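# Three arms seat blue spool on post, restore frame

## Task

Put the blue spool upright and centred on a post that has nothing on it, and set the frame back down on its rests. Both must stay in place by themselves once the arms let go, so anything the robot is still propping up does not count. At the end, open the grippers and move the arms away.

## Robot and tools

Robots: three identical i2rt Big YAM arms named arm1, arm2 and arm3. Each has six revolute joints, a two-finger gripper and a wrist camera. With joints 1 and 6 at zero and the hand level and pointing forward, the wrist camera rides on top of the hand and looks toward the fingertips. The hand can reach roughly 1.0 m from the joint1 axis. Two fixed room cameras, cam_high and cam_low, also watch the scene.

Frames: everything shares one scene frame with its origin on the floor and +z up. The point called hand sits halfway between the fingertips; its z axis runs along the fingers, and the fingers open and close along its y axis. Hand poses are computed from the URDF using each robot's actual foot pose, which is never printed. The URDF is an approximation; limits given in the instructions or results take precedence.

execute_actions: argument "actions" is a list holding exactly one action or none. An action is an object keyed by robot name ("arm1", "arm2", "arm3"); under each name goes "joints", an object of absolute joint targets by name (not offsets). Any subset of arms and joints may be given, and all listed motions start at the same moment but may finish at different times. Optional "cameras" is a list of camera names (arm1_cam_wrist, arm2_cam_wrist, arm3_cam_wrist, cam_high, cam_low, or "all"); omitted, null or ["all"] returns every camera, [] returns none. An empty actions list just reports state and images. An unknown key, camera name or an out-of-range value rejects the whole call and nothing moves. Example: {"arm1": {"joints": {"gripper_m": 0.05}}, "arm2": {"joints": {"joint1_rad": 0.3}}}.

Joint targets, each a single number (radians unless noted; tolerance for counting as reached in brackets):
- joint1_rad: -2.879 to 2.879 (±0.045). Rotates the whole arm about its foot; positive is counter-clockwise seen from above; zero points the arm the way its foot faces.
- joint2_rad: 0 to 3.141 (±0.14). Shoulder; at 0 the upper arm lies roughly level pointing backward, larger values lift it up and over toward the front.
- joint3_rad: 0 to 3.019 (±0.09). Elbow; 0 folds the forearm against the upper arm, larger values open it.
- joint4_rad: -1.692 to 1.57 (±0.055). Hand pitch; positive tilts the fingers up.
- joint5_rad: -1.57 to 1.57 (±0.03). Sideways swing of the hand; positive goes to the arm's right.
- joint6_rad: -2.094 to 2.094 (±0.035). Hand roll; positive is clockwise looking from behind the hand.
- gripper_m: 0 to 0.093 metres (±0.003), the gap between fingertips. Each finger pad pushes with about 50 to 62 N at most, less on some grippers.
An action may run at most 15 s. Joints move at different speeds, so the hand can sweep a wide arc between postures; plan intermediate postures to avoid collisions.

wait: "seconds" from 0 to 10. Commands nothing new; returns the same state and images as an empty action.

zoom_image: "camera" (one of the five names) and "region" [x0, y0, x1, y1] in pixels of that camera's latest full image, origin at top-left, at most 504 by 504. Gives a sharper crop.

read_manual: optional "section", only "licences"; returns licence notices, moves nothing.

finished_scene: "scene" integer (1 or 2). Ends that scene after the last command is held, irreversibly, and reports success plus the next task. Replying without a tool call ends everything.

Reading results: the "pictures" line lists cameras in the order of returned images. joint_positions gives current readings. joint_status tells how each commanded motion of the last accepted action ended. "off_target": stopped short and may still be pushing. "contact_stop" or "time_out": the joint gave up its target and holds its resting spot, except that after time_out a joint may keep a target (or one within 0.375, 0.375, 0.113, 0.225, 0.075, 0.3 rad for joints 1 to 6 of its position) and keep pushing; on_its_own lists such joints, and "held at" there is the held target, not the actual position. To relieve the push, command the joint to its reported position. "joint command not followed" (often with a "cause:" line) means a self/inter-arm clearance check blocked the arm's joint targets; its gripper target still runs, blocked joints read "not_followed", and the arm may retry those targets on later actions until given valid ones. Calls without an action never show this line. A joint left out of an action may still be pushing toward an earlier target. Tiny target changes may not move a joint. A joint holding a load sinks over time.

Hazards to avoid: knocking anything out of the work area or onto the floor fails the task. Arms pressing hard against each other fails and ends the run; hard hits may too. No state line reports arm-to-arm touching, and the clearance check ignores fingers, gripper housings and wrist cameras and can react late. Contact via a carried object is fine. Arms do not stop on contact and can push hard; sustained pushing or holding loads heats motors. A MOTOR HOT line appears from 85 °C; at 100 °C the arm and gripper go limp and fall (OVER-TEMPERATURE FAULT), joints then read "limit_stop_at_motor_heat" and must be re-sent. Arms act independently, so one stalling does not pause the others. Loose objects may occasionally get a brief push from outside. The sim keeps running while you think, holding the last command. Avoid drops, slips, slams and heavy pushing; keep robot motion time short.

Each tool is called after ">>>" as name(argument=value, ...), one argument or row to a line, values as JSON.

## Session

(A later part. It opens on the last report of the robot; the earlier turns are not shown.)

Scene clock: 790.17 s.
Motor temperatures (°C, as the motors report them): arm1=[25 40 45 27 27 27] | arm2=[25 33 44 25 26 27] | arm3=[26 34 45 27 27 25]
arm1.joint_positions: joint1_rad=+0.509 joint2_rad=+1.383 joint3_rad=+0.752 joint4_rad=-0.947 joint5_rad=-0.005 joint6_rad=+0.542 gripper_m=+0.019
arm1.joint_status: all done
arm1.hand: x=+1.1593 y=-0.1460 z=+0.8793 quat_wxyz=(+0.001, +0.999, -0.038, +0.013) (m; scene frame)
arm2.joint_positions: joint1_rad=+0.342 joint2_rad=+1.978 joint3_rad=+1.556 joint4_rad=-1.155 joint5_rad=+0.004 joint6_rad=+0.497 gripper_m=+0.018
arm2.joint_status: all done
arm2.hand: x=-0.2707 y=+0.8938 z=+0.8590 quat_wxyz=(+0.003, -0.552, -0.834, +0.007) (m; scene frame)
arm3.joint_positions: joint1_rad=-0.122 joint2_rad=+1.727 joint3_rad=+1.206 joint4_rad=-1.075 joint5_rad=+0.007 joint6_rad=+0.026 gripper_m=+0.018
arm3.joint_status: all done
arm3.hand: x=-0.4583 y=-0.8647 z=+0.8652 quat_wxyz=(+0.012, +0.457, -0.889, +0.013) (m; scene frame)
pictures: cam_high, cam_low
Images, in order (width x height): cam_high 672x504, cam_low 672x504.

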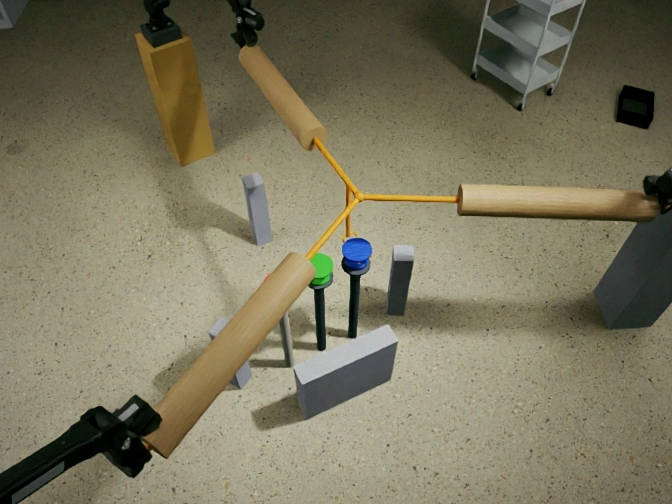

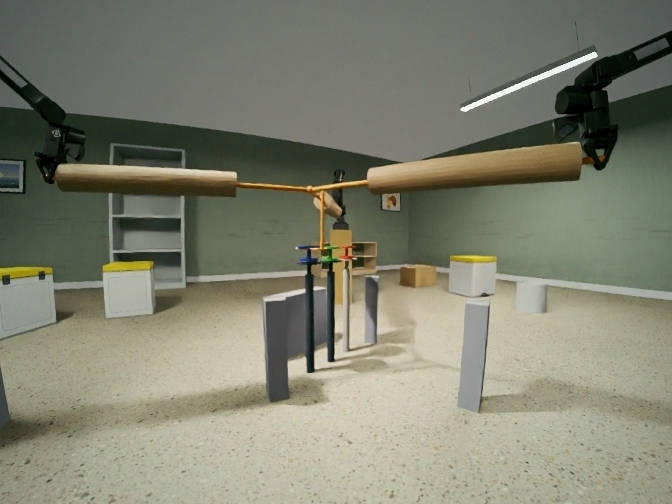

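>>> execute_actions(
  actions=[
    {"arm1": {"joints": {"joint2_rad": 1.43, "joint3_rad": 0.704, "joint4_rad": -0.824}}, "arm2": {"joints": {"joint2_rad": 1.984, "joint3_rad": 1.531, "joint4_rad": -1.108}}, "arm3": {"joints": {"joint2_rad": 1.74, "joint3_rad": 1.166, "joint4_rad": -0.999}}},
  ],
  cameras=["cam_high", "cam_low"],
)

>>> zoom_image(
  camera="cam_low",
  region=[285, 235, 365, 285],
)

>>> zoom_image(
  camera="cam_high",
  region=[295, 225, 385, 295],
)

Scene clock: 817.40 s.
Motor temperatures (°C, as the motors report them): arm1=[25 39 44 27 27 27] | arm2=[25 34 41 25 26 27] | arm3=[26 35 40 27 28 25]
arm1.joint_positions: joint1_rad=+0.509 joint2_rad=+1.444 joint3_rad=+0.710 joint4_rad=-0.832 joint5_rad=-0.003 joint6_rad=+0.542 gripper_m=+0.019
arm1.joint_status: all done
arm1.hand: x=+1.1586 y=-0.1463 z=+0.8479 quat_wxyz=(+0.003, +0.999, -0.038, +0.007) (m; scene frame)
arm2.joint_positions: joint1_rad=+0.342 joint2_rad=+1.998 joint3_rad=+1.528 joint4_rad=-1.102 joint5_rad=+0.004 joint6_rad=+0.497 gripper_m=+0.018
arm2.joint_status: all done
arm2.hand: x=-0.2710 y=+0.8938 z=+0.8380 quat_wxyz=(+0.000, -0.552, -0.834, +0.007) (m; scene frame)
arm3.joint_positions: joint1_rad=-0.122 joint2_rad=+1.756 joint3_rad=+1.172 joint4_rad=-1.003 joint5_rad=+0.005 joint6_rad=+0.026 gripper_m=+0.018
arm3.joint_status: all done
arm3.hand: x=-0.4586 y=-0.8648 z=+0.8408 quat_wxyz=(+0.008, +0.457, -0.889, +0.010) (m; scene frame)
pictures: cam_high, cam_low
Images, in order (width x height): cam_high 672x504, cam_low 672x504.

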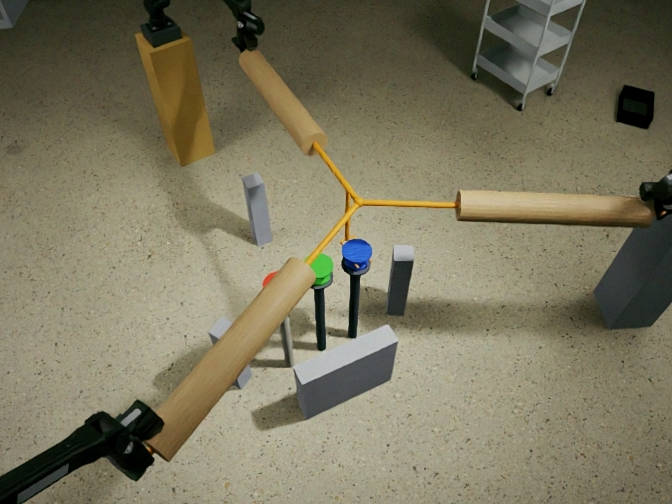

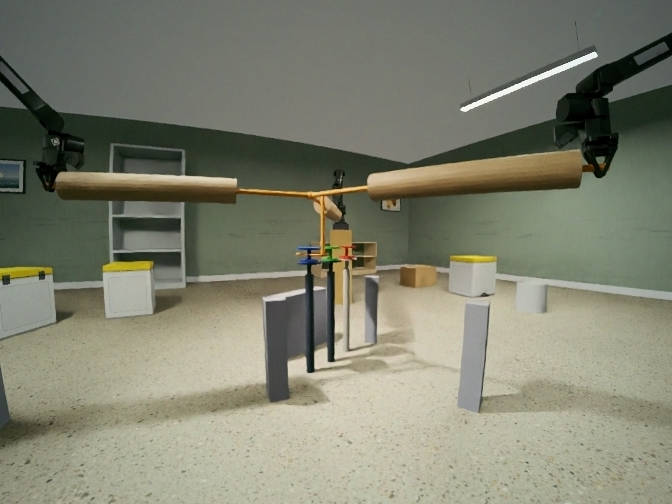

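Region (285, 235, 365, 285) of cam_low's 672x504 image, scaled by 6.300, with more detail than that image has; it fills the top 315 rows of this view, and the rest is white.

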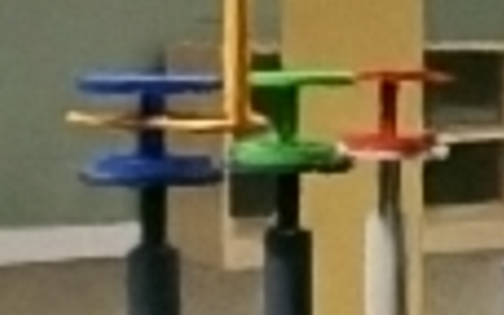

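Region (295, 225, 385, 295) of cam_high's 672x504 image, scaled by 5.600, with more detail than that image has.

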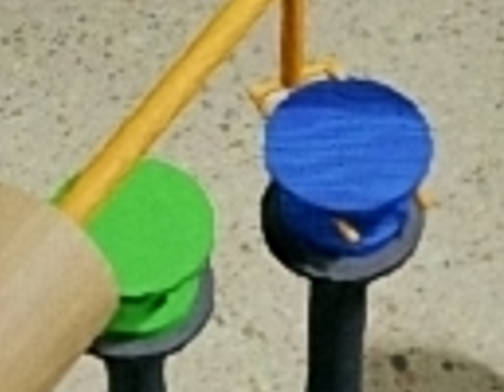

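>>> execute_actions(
  actions=[
    {"arm1": {"joints": {"joint1_rad": 0.296, "joint2_rad": 1.43, "joint3_rad": 0.73, "joint4_rad": -0.83, "joint6_rad": 0.325}}, "arm2": {"joints": {"joint1_rad": 0.406, "joint2_rad": 1.843, "joint3_rad": 1.312, "joint4_rad": -1.02, "joint6_rad": 0.563}}, "arm3": {"joints": {"joint1_rad": -0.003, "joint2_rad": 1.827, "joint3_rad": 1.344, "joint4_rad": -1.06, "joint6_rad": 0.148}}},
  ],
  cameras=["cam_high", "cam_low"],
)

>>> zoom_image(
  camera="cam_low",
  region=[285, 235, 365, 285],
)

>>> zoom_image(
  camera="cam_high",
  region=[295, 205, 385, 295],
)

Scene clock: 845.83 s.
Motor temperatures (°C, as the motors report them): arm1=[25 39 43 27 27 27] | arm2=[25 34 40 25 26 27] | arm3=[26 35 39 27 28 25]
arm1.joint_positions: joint1_rad=+0.291 joint2_rad=+1.444 joint3_rad=+0.710 joint4_rad=-0.827 joint5_rad=+0.002 joint6_rad=+0.324 gripper_m=+0.019
arm1.joint_status: all done
arm1.hand: x=+1.1324 y=-0.0793 z=+0.8473 quat_wxyz=(+0.001, +0.999, -0.038, +0.004) (m; scene frame)
arm2.joint_positions: joint1_rad=+0.410 joint2_rad=+1.864 joint3_rad=+1.311 joint4_rad=-1.018 joint5_rad=+0.001 joint6_rad=+0.565 gripper_m=+0.018
arm2.joint_status: all done
arm2.hand: x=-0.2963 y=+0.9595 z=+0.8362 quat_wxyz=(+0.000, -0.552, -0.834, +0.005) (m; scene frame)
arm3.joint_positions: joint1_rad=-0.008 joint2_rad=+1.842 joint3_rad=+1.306 joint4_rad=-1.043 joint5_rad=+0.004 joint6_rad=+0.139 gripper_m=+0.018
arm3.joint_status: all done
arm3.hand: x=-0.4849 y=-0.7995 z=+0.8431 quat_wxyz=(+0.004, +0.457, -0.889, +0.008) (m; scene frame)
pictures: cam_high, cam_low
Images, in order (width x height): cam_high 672x504, cam_low 672x504.

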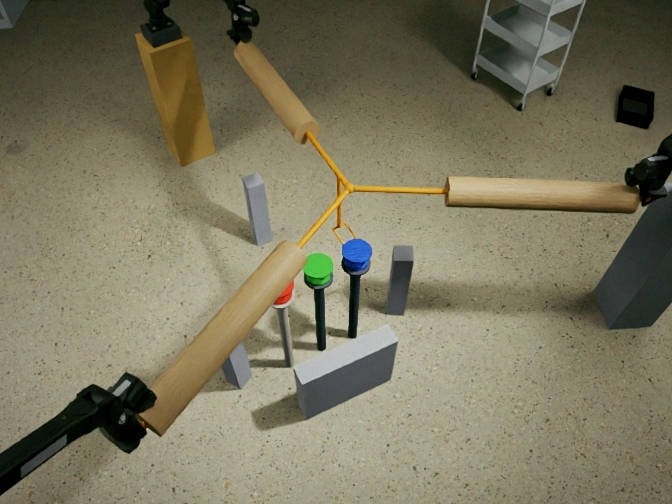

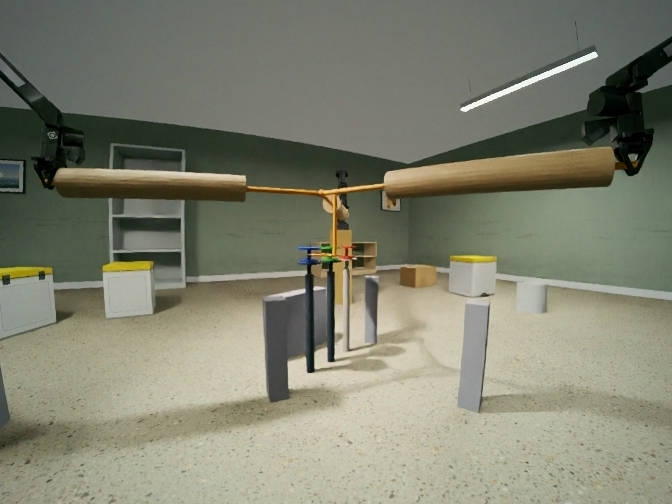

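Region (285, 235, 365, 285) of cam_low's 672x504 image, scaled by 6.300, with more detail than that image has; it fills the top 315 rows of this view, and the rest is white.

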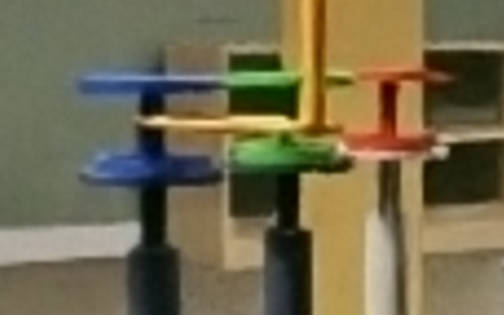

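Region (295, 205, 385, 295) of cam_high's 672x504 image, scaled by 5.600, with more detail than that image has.

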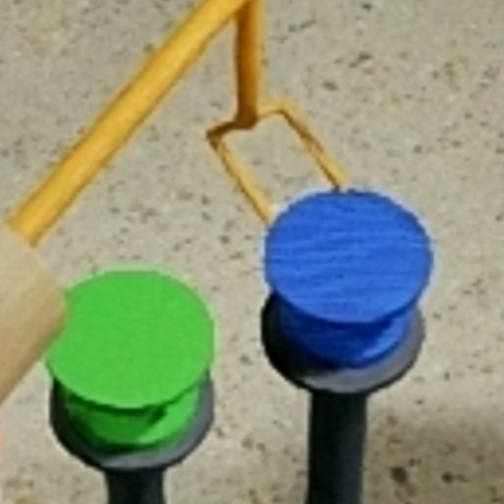

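>>> execute_actions(
  actions=[
    {"arm1": {"joints": {"joint1_rad": 0.099, "joint2_rad": 1.478, "joint3_rad": 0.805, "joint4_rad": -0.85, "joint6_rad": 0.128}}, "arm2": {"joints": {"joint1_rad": 0.482, "joint2_rad": 1.709, "joint3_rad": 1.119, "joint4_rad": -0.962, "joint6_rad": 0.638}}, "arm3": {"joints": {"joint1_rad": 0.096, "joint2_rad": 1.937, "joint3_rad": 1.507, "joint4_rad": -1.12, "joint6_rad": 0.247}}},
  ],
  cameras=["cam_high"],
)

>>> execute_actions(
  actions=[
    {"arm1": {"joints": {"joint1_rad": 0.053, "joint2_rad": 1.785, "joint3_rad": 1.035, "joint4_rad": -0.752, "joint6_rad": 0.083}}, "arm2": {"joints": {"joint1_rad": 0.402, "joint2_rad": 1.63, "joint3_rad": 0.817, "joint4_rad": -0.742, "joint6_rad": 0.555}}, "arm3": {"joints": {"joint1_rad": 0.271, "joint2_rad": 1.98, "joint3_rad": 1.388, "joint4_rad": -0.96, "joint6_rad": 0.422}}},
  ],
  cameras=["cam_high", "cam_low"],
)

Scene clock: 879.97 s.
Motor temperatures (°C, as the motors report them): arm1=[25 38 45 27 27 27] | arm2=[25 34 39 25 26 27] | arm3=[26 36 43 27 28 25]
arm1.joint_positions: joint1_rad=+0.094 joint2_rad=+1.487 joint3_rad=+0.773 joint4_rad=-0.835 joint5_rad=+0.006 joint6_rad=+0.128 gripper_m=+0.019
arm1.joint_status: all done
arm1.hand: x=+1.0983 y=-0.0164 z=+0.8513 quat_wxyz=(-0.001, +0.999, -0.039, -0.003) (m; scene frame)
arm2.joint_positions: joint1_rad=+0.485 joint2_rad=+1.729 joint3_rad=+1.115 joint4_rad=-0.958 joint5_rad=-0.001 joint6_rad=+0.641 gripper_m=+0.018
arm2.joint_status: all done
arm2.hand: x=-0.3276 y=+1.0232 z=+0.8369 quat_wxyz=(+0.000, -0.552, -0.834, +0.005) (m; scene frame)
arm3.joint_positions: joint1_rad=+0.097 joint2_rad=+1.947 joint3_rad=+1.462 joint4_rad=-1.099 joint5_rad=+0.002 joint6_rad=+0.245 gripper_m=+0.018
arm3.joint_status: all done
arm3.hand: x=-0.5184 y=-0.7365 z=+0.8397 quat_wxyz=(+0.007, +0.457, -0.889, +0.009) (m; scene frame)
pictures: cam_high
Images, in order (width x height): cam_high 672x504.

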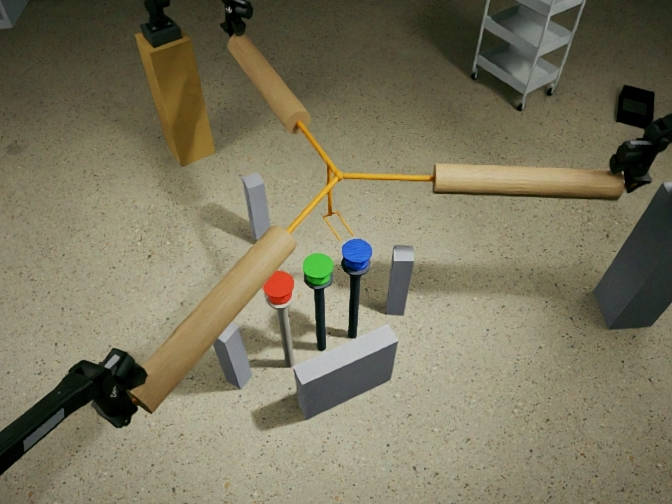

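Scene clock: 881.00 s.
Motor temperatures (°C, as the motors report them): arm1=[25 38 45 27 27 27] | arm2=[25 34 39 25 26 27] | arm3=[26 36 43 27 28 25]
arm1.joint_positions: joint1_rad=+0.057 joint2_rad=+1.805 joint3_rad=+1.011 joint4_rad=-0.751 joint5_rad=+0.003 joint6_rad=+0.092 gripper_m=+0.019
arm1.joint_status: all done
arm1.hand: x=+1.0009 y=-0.0054 z=+0.7969 quat_wxyz=(+0.000, +0.999, -0.039, -0.004) (m; scene frame)
arm2.joint_positions: joint1_rad=+0.406 joint2_rad=+1.653 joint3_rad=+0.813 joint4_rad=-0.738 joint5_rad=+0.001 joint6_rad=+0.565 gripper_m=+0.018
arm2.joint_status: all done
arm2.hand: x=-0.4186 y=+1.0414 z=+0.7815 quat_wxyz=(+0.003, -0.554, -0.833, +0.005) (m; scene frame)
arm3.joint_positions: joint1_rad=+0.277 joint2_rad=+1.996 joint3_rad=+1.384 joint4_rad=-0.967 joint5_rad=-0.006 joint6_rad=+0.428 gripper_m=+0.018
arm3.joint_status: all done
arm3.hand: x=-0.6177 y=-0.7161 z=+0.7881 quat_wxyz=(+0.007, +0.455, -0.890, +0.005) (m; scene frame)
pictures: cam_high, cam_low
Images, in order (width x height): cam_high 672x504, cam_low 672x504.

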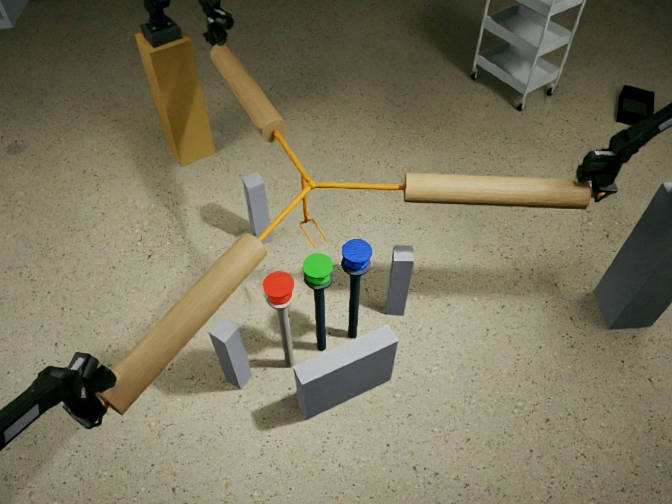

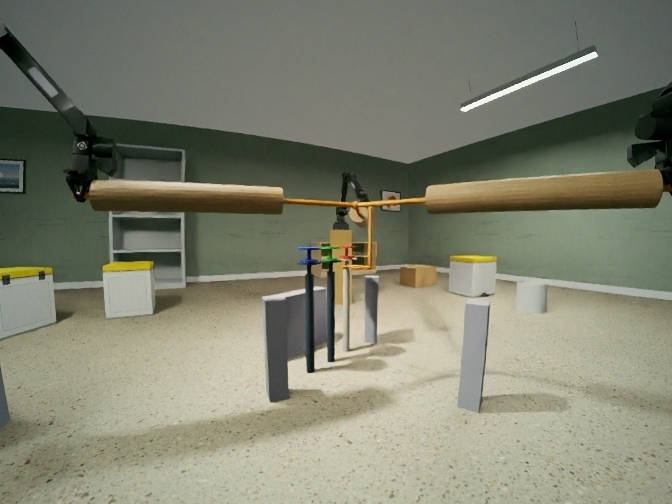

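>>> execute_actions(
  actions=[
    {"arm1": {"joints": {"joint1_rad": 0.02, "joint2_rad": 2.11, "joint3_rad": 1.315, "joint4_rad": -0.72, "joint6_rad": 0.05}}, "arm2": {"joints": {"joint1_rad": 0.275, "joint2_rad": 1.715, "joint3_rad": 0.554, "joint4_rad": -0.4, "joint6_rad": 0.427}}, "arm3": {"joints": {"joint1_rad": 0.43, "joint2_rad": 2.118, "joint3_rad": 1.372, "joint4_rad": -0.805, "joint6_rad": 0.58}}},
  ],
  cameras=[],
)

>>> execute_actions(
  actions=[
    {"arm1": {"joints": {"joint2_rad": 2.323, "joint3_rad": 1.36, "joint4_rad": -0.54}}, "arm2": {"joints": {"joint2_rad": 2.09, "joint3_rad": 0.61, "joint4_rad": -0.066}}, "arm3": {"joints": {"joint2_rad": 2.318, "joint3_rad": 1.42, "joint4_rad": -0.63}}},
  ],
  cameras=[],
)

>>> execute_actions(
  actions=[
    {"arm1": {"joints": {"joint2_rad": 2.555, "joint3_rad": 1.47, "joint4_rad": -0.42}}, "arm2": {"joints": {"joint2_rad": 2.44, "joint3_rad": 0.735, "joint4_rad": 0.157}}, "arm3": {"joints": {"joint2_rad": 2.545, "joint3_rad": 1.52, "joint4_rad": -0.502}}},
  ],
  cameras=["cam_high", "cam_low"],
)

Scene clock: 896.90 s.
Motor temperatures (°C, as the motors report them): arm1=[25 40 45 27 27 27] | arm2=[25 33 38 25 26 27] | arm3=[26 37 41 27 27 25]
arm1.joint_positions: joint1_rad=+0.020 joint2_rad=+2.129 joint3_rad=+1.287 joint4_rad=-0.713 joint5_rad=+0.004 joint6_rad=+0.050 gripper_m=+0.019
arm1.joint_status: all done
arm1.hand: x=+0.9136 y=+0.0136 z=+0.7158 quat_wxyz=(-0.001, +0.999, -0.037, +0.000) (m; scene frame)
arm2.joint_positions: joint1_rad=+0.270 joint2_rad=+1.720 joint3_rad=+0.554 joint4_rad=-0.413 joint5_rad=+0.005 joint6_rad=+0.426 gripper_m=+0.018
arm2.joint_status: all done
arm2.hand: x=-0.5103 y=+1.0549 z=+0.7075 quat_wxyz=(+0.004, -0.552, -0.834, +0.007) (m; scene frame)
arm3.joint_positions: joint1_rad=+0.431 joint2_rad=+2.143 joint3_rad=+1.363 joint4_rad=-0.794 joint5_rad=-0.007 joint6_rad=+0.579 gripper_m=+0.018
arm3.joint_status: all done
arm3.hand: x=-0.7019 y=-0.7027 z=+0.7033 quat_wxyz=(+0.006, +0.457, -0.890, +0.004) (m; scene frame)
pictures: none
No camera images: the call's "cameras" was empty. Leave "cameras" out to get every camera's image.

Scene clock: 897.93 s.
Motor temperatures (°C, as the motors report them): arm1=[25 40 45 27 27 27] | arm2=[25 32 38 25 26 27] | arm3=[26 37 41 27 27 25]
arm1.joint_positions: joint1_rad=+0.021 joint2_rad=+2.353 joint3_rad=+1.329 joint4_rad=-0.535 joint5_rad=+0.004 joint6_rad=+0.051 gripper_m=+0.019
arm1.joint_status: all done
arm1.hand: x=+0.9152 y=+0.0125 z=+0.6100 quat_wxyz=(-0.001, +0.999, -0.037, +0.002) (m; scene frame)
arm2.joint_positions: joint1_rad=+0.270 joint2_rad=+2.105 joint3_rad=+0.604 joint4_rad=-0.085 joint5_rad=+0.003 joint6_rad=+0.425 gripper_m=+0.018
arm2.joint_status: all done
arm2.hand: x=-0.5087 y=+1.0525 z=+0.6045 quat_wxyz=(+0.007, -0.552, -0.834, +0.005) (m; scene frame)
arm3.joint_positions: joint1_rad=+0.425 joint2_rad=+2.348 joint3_rad=+1.390 joint4_rad=-0.623 joint5_rad=-0.006 joint6_rad=+0.571 gripper_m=+0.018
arm3.joint_status: all done
arm3.hand: x=-0.6985 y=-0.7053 z=+0.6003 quat_wxyz=(+0.008, +0.457, -0.889, +0.007) (m; scene frame)
pictures: none
No camera images: the call's "cameras" was empty. Leave "cameras" out to get every camera's image.

Scene clock: 898.93 s.
Motor temperatures (°C, as the motors report them): arm1=[25 40 45 27 27 27] | arm2=[25 32 38 25 26 27] | arm3=[26 37 41 27 27 25]
arm1.joint_positions: joint1_rad=+0.026 joint2_rad=+2.583 joint3_rad=+1.442 joint4_rad=-0.418 joint5_rad=+0.003 joint6_rad=+0.056 gripper_m=+0.019
arm1.joint_status: all done
arm1.hand: x=+0.9151 y=+0.0099 z=+0.5108 quat_wxyz=(-0.001, +0.999, -0.037, +0.003) (m; scene frame)
arm2.joint_positions: joint1_rad=+0.276 joint2_rad=+2.454 joint3_rad=+0.736 joint4_rad=+0.134 joint5_rad=+0.001 joint6_rad=+0.431 gripper_m=+0.018
arm2.joint_status: all done
arm2.hand: x=-0.5061 y=+1.0518 z=+0.5042 quat_wxyz=(+0.006, -0.552, -0.834, +0.004) (m; scene frame)
arm3.joint_positions: joint1_rad=+0.424 joint2_rad=+2.574 joint3_rad=+1.492 joint4_rad=-0.499 joint5_rad=-0.007 joint6_rad=+0.571 gripper_m=+0.018
arm3.joint_status: all done
arm3.hand: x=-0.6984 y=-0.7049 z=+0.4995 quat_wxyz=(+0.008, +0.457, -0.889, +0.007) (m; scene frame)
pictures: cam_high, cam_low
Images, in order (width x height): cam_high 672x504, cam_low 672x504.

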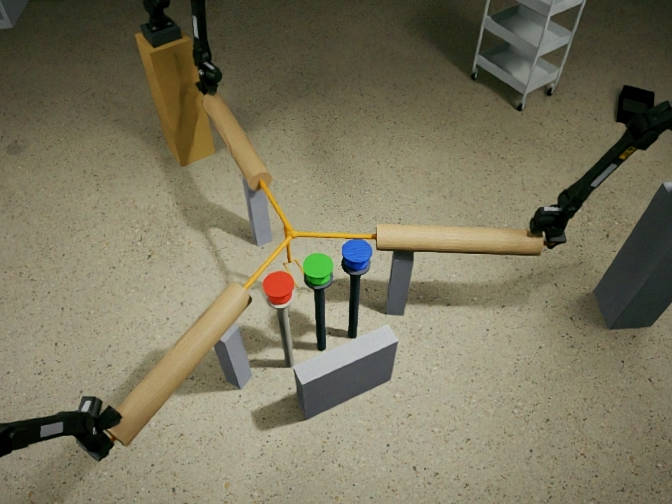

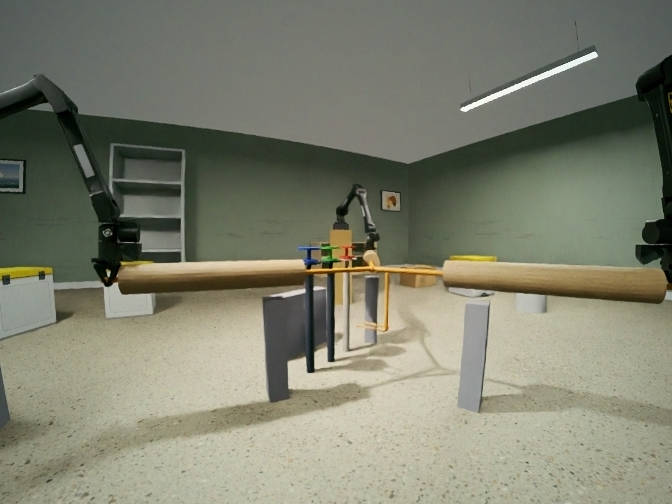

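>>> execute_actions(
  actions=[
    {"arm1": {"joints": {"joint1_rad": 0.018, "joint2_rad": 2.66, "joint3_rad": 1.547, "joint4_rad": -0.39}}, "arm2": {"joints": {"joint1_rad": 0.282, "joint2_rad": 2.586, "joint3_rad": 0.8, "joint4_rad": 0.215, "joint6_rad": 0.435}}, "arm3": {"joints": {"joint1_rad": 0.434, "joint2_rad": 2.641, "joint3_rad": 1.587, "joint4_rad": -0.468}}},
  ],
  cameras=["cam_high", "cam_low"],
)

Scene clock: 908.77 s.
Motor temperatures (°C, as the motors report them): arm1=[25 42 44 27 27 27] | arm2=[25 32 37 25 26 27] | arm3=[26 38 40 27 27 25]
arm1.joint_positions: joint1_rad=+0.024 joint2_rad=+2.676 joint3_rad=+1.515 joint4_rad=-0.394 joint5_rad=+0.003 joint6_rad=+0.056 gripper_m=+0.019
arm1.joint_status: all done
arm1.hand: x=+0.9099 y=+0.0110 z=+0.4738 quat_wxyz=(-0.001, +0.999, -0.038, +0.001) (m; scene frame)
arm2.joint_positions: joint1_rad=+0.277 joint2_rad=+2.597 joint3_rad=+0.806 joint4_rad=+0.205 joint5_rad=+0.003 joint6_rad=+0.433 gripper_m=+0.018
arm2.joint_status: all done
arm2.hand: x=-0.5098 y=+1.0545 z=+0.4595 quat_wxyz=(+0.007, -0.552, -0.834, +0.005) (m; scene frame)
arm3.joint_positions: joint1_rad=+0.434 joint2_rad=+2.659 joint3_rad=+1.554 joint4_rad=-0.475 joint5_rad=-0.007 joint6_rad=+0.581 gripper_m=+0.018
arm3.joint_status: all done
arm3.hand: x=-0.7036 y=-0.7016 z=+0.4646 quat_wxyz=(+0.008, +0.457, -0.889, +0.007) (m; scene frame)
pictures: cam_high, cam_low
Images, in order (width x height): cam_high 672x504, cam_low 672x504.

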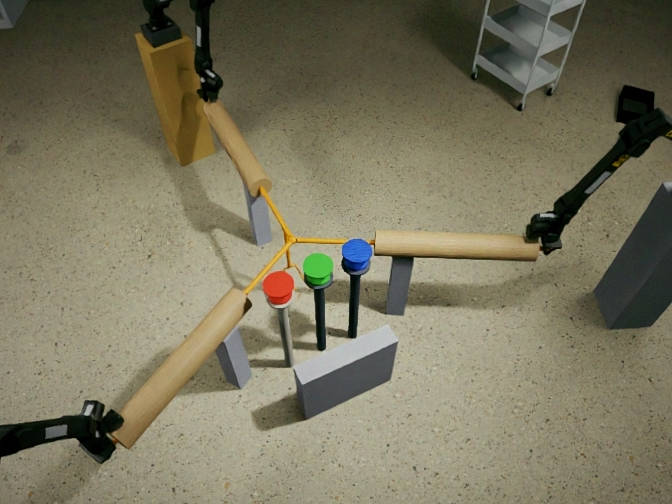

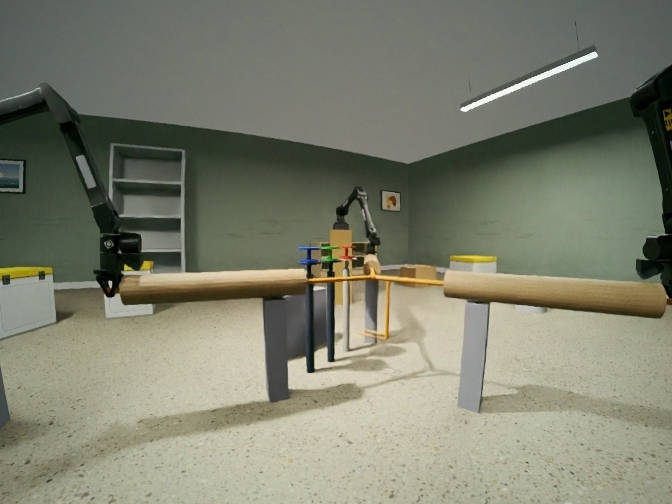

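>>> execute_actions(
  actions=[
    {"arm1": {"joints": {"joint2_rad": 2.692, "joint3_rad": 1.55, "joint4_rad": -0.385}}, "arm2": {"joints": {"joint2_rad": 2.612, "joint3_rad": 0.815, "joint4_rad": 0.222}}, "arm3": {"joints": {"joint2_rad": 2.675, "joint3_rad": 1.59, "joint4_rad": -0.463}}},
  ],
  cameras=["cam_low"],
)

Scene clock: 915.70 s.
Motor temperatures (°C, as the motors report them): arm1=[25 43 43 27 27 27] | arm2=[25 32 36 25 26 27] | arm3=[26 39 39 27 27 25]
arm1.joint_positions: joint1_rad=+0.024 joint2_rad=+2.687 joint3_rad=+1.521 joint4_rad=-0.391 joint5_rad=+0.003 joint6_rad=+0.056 gripper_m=+0.019
arm1.joint_status: all done
arm1.hand: x=+0.9104 y=+0.0110 z=+0.4692 quat_wxyz=(-0.001, +0.999, -0.038, +0.001) (m; scene frame)
arm2.joint_positions: joint1_rad=+0.277 joint2_rad=+2.614 joint3_rad=+0.816 joint4_rad=+0.211 joint5_rad=+0.003 joint6_rad=+0.433 gripper_m=+0.018
arm2.joint_status: all done
arm2.hand: x=-0.5099 y=+1.0546 z=+0.4540 quat_wxyz=(+0.007, -0.552, -0.834, +0.005) (m; scene frame)
arm3.joint_positions: joint1_rad=+0.434 joint2_rad=+2.675 joint3_rad=+1.563 joint4_rad=-0.470 joint5_rad=-0.006 joint6_rad=+0.581 gripper_m=+0.018
arm3.joint_status: all done
arm3.hand: x=-0.7035 y=-0.7023 z=+0.4580 quat_wxyz=(+0.008, +0.457, -0.889, +0.007) (m; scene frame)
pictures: cam_low
Images, in order (width x height): cam_low 672x504.

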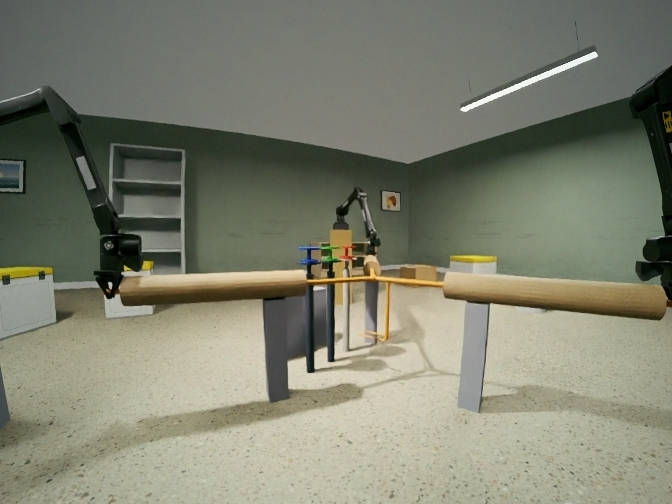

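>>> execute_actions(
  actions=[
    {"arm1": {"joints": {"joint1_rad": 0.024, "joint2_rad": 2.687, "joint3_rad": 1.521, "joint4_rad": -0.391, "joint6_rad": 0.056, "gripper_m": 0.07}}, "arm2": {"joints": {"joint1_rad": 0.277, "joint2_rad": 2.614, "joint3_rad": 0.816, "joint4_rad": 0.211, "joint6_rad": 0.433, "gripper_m": 0.07}}, "arm3": {"joints": {"joint1_rad": 0.434, "joint2_rad": 2.675, "joint3_rad": 1.563, "joint4_rad": -0.47, "joint6_rad": 0.581, "gripper_m": 0.07}}},
  ],
  cameras=[],
)

>>> execute_actions(
  actions=[
    {"arm1": {"joints": {"joint2_rad": 2.44, "joint3_rad": 1.34, "joint4_rad": -0.47}}, "arm2": {"joints": {"joint2_rad": 2.27, "joint3_rad": 0.6, "joint4_rad": 0.09}}, "arm3": {"joints": {"joint2_rad": 2.43, "joint3_rad": 1.39, "joint4_rad": -0.55}}},
  ],
  cameras=["cam_high", "cam_low"],
)

Scene clock: 924.77 s.
Motor temperatures (°C, as the motors report them): arm1=[25 43 43 27 27 27] | arm2=[25 32 36 25 26 27] | arm3=[26 39 39 27 27 25]
arm1.joint_positions: joint1_rad=+0.024 joint2_rad=+2.687 joint3_rad=+1.521 joint4_rad=-0.391 joint5_rad=+0.003 joint6_rad=+0.056 gripper_m=+0.070
arm1.joint_status: all done
arm1.hand: x=+0.9104 y=+0.0108 z=+0.4692 quat_wxyz=(+0.000, +0.999, -0.038, +0.001) (m; scene frame)
arm2.joint_positions: joint1_rad=+0.277 joint2_rad=+2.614 joint3_rad=+0.816 joint4_rad=+0.211 joint5_rad=+0.003 joint6_rad=+0.433 gripper_m=+0.070
arm2.joint_status: all done
arm2.hand: x=-0.5099 y=+1.0546 z=+0.4540 quat_wxyz=(+0.007, -0.552, -0.834, +0.005) (m; scene frame)
arm3.joint_positions: joint1_rad=+0.434 joint2_rad=+2.674 joint3_rad=+1.563 joint4_rad=-0.470 joint5_rad=-0.006 joint6_rad=+0.581 gripper_m=+0.070
arm3.joint_status: all done
arm3.hand: x=-0.7035 y=-0.7021 z=+0.4582 quat_wxyz=(+0.008, +0.457, -0.889, +0.007) (m; scene frame)
pictures: none
No camera images: the call's "cameras" was empty. Leave "cameras" out to get every camera's image.

Scene clock: 925.97 s.
Motor temperatures (°C, as the motors report them): arm1=[25 43 42 27 27 27] | arm2=[25 32 36 25 26 27] | arm3=[26 39 39 27 27 25]
arm1.joint_positions: joint1_rad=+0.024 joint2_rad=+2.424 joint3_rad=+1.337 joint4_rad=-0.463 joint5_rad=+0.003 joint6_rad=+0.056 gripper_m=+0.070
arm1.joint_status: all done
arm1.hand: x=+0.9201 y=+0.0108 z=+0.5750 quat_wxyz=(+0.000, +0.999, -0.038, -0.002) (m; scene frame)
arm2.joint_positions: joint1_rad=+0.277 joint2_rad=+2.264 joint3_rad=+0.602 joint4_rad=+0.094 joint5_rad=+0.003 joint6_rad=+0.433 gripper_m=+0.070
arm2.joint_status: all done
arm2.hand: x=-0.5179 y=+1.0631 z=+0.5616 quat_wxyz=(-0.002, -0.552, -0.834, +0.007) (m; scene frame)
arm3.joint_positions: joint1_rad=+0.434 joint2_rad=+2.409 joint3_rad=+1.392 joint4_rad=-0.545 joint5_rad=-0.006 joint6_rad=+0.581 gripper_m=+0.070
arm3.joint_status: all done
arm3.hand: x=-0.7036 y=-0.7062 z=+0.5687 quat_wxyz=(+0.003, +0.457, -0.889, -0.002) (m; scene frame)
pictures: cam_high, cam_low
Images, in order (width x height): cam_high 672x504, cam_low 672x504.

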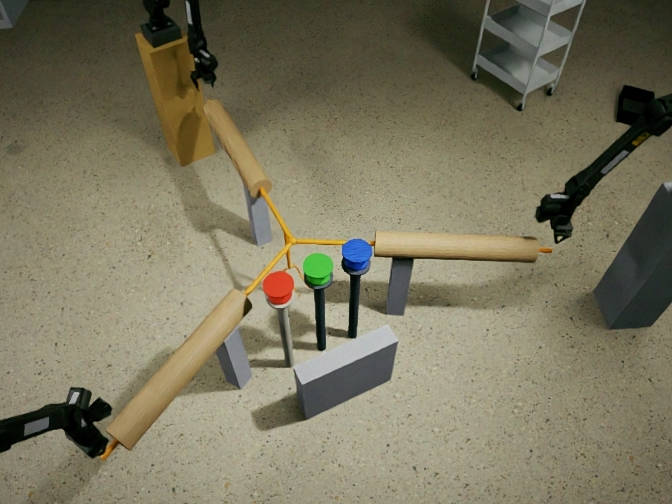

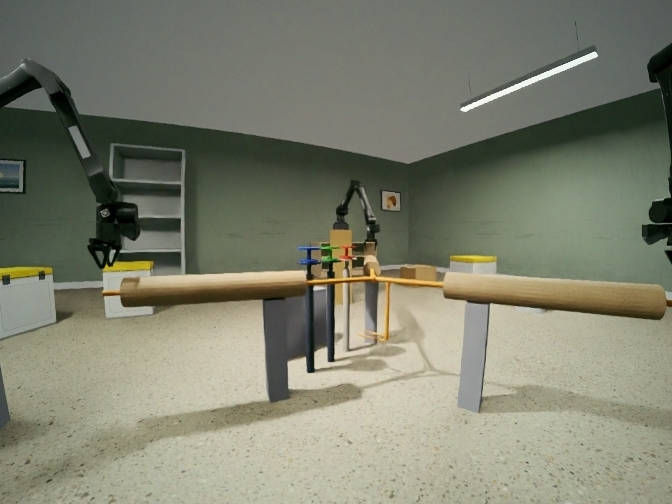

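>>> execute_actions(
  actions=[
    {"arm1": {"joints": {"joint2_rad": 1.9, "joint3_rad": 1.0, "joint4_rad": -0.67}}, "arm2": {"joints": {"joint2_rad": 1.6, "joint3_rad": 0.56, "joint4_rad": -0.53}}, "arm3": {"joints": {"joint2_rad": 1.9, "joint3_rad": 1.0, "joint4_rad": -0.67}}},
  ],
  cameras=["cam_high", "cam_low"],
)

>>> zoom_image(
  camera="cam_high",
  region=[200, 160, 450, 400],
)

>>> zoom_image(
  camera="cam_low",
  region=[260, 230, 400, 320],
)

Scene clock: 932.53 s.
Motor temperatures (°C, as the motors report them): arm1=[25 43 42 27 27 27] | arm2=[25 32 36 25 26 27] | arm3=[26 38 38 27 27 25]
arm1.joint_positions: joint1_rad=+0.024 joint2_rad=+1.880 joint3_rad=+1.006 joint4_rad=-0.661 joint5_rad=+0.003 joint6_rad=+0.056 gripper_m=+0.070
arm1.joint_status: all done
arm1.hand: x=+0.9959 y=+0.0097 z=+0.7638 quat_wxyz=(+0.000, +0.999, -0.038, -0.009) (m; scene frame)
arm2.joint_positions: joint1_rad=+0.277 joint2_rad=+1.601 joint3_rad=+0.555 joint4_rad=-0.521 joint5_rad=+0.003 joint6_rad=+0.433 gripper_m=+0.070
arm2.joint_status: all done
arm2.hand: x=-0.5084 y=+1.0568 z=+0.7402 quat_wxyz=(-0.003, -0.552, -0.834, +0.007) (m; scene frame)
arm3.joint_positions: joint1_rad=+0.434 joint2_rad=+1.881 joint3_rad=+1.008 joint4_rad=-0.665 joint5_rad=-0.006 joint6_rad=+0.581 gripper_m=+0.070
arm3.joint_status: all done
arm3.hand: x=-0.7074 y=-0.8010 z=+0.7387 quat_wxyz=(-0.003, +0.457, -0.889, -0.012) (m; scene frame)
pictures: cam_high, cam_low
Images, in order (width x height): cam_high 672x504, cam_low 672x504.

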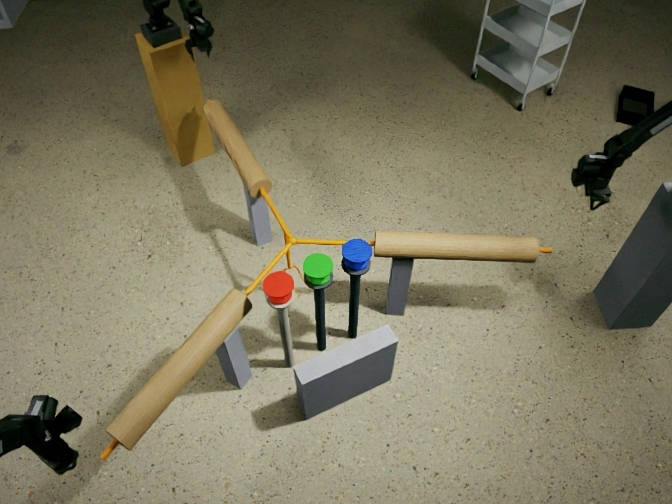

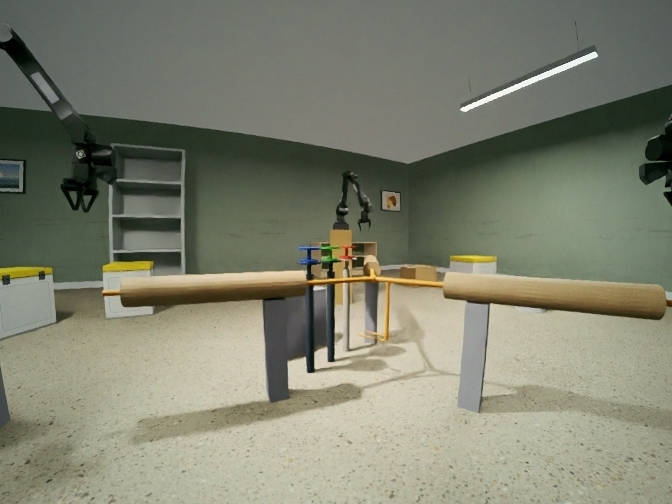

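Region (200, 160, 450, 400) of cam_high's 672x504 image, scaled by 2.016, with more detail than that image has; it fills the top 484 rows of this view, and the rest is white.

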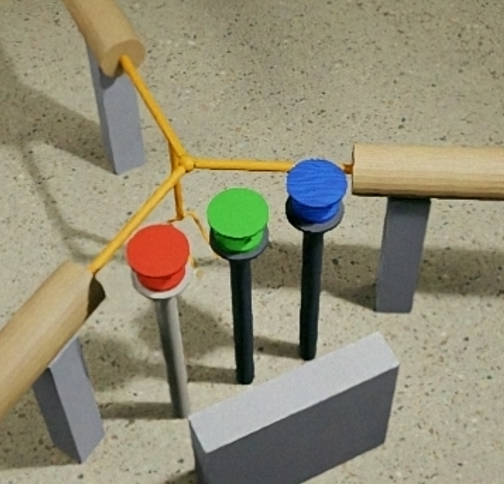

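Region (260, 230, 400, 320) of cam_low's 672x504 image, scaled by 3.600, with more detail than that image has; it fills the top 324 rows of this view, and the rest is white.

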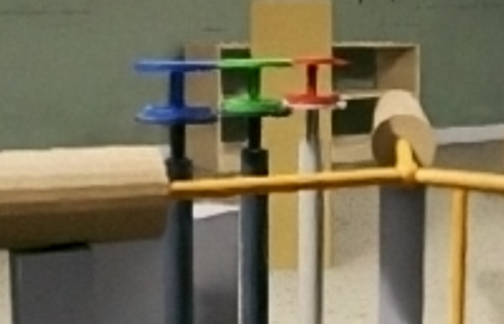

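The blue spool is centred on the empty post, the frame is back on its rests, and the arms are clear. I'm ending scene 1.

>>> finished_scene(
  scene=1,
)

The scene is finished: the task was done.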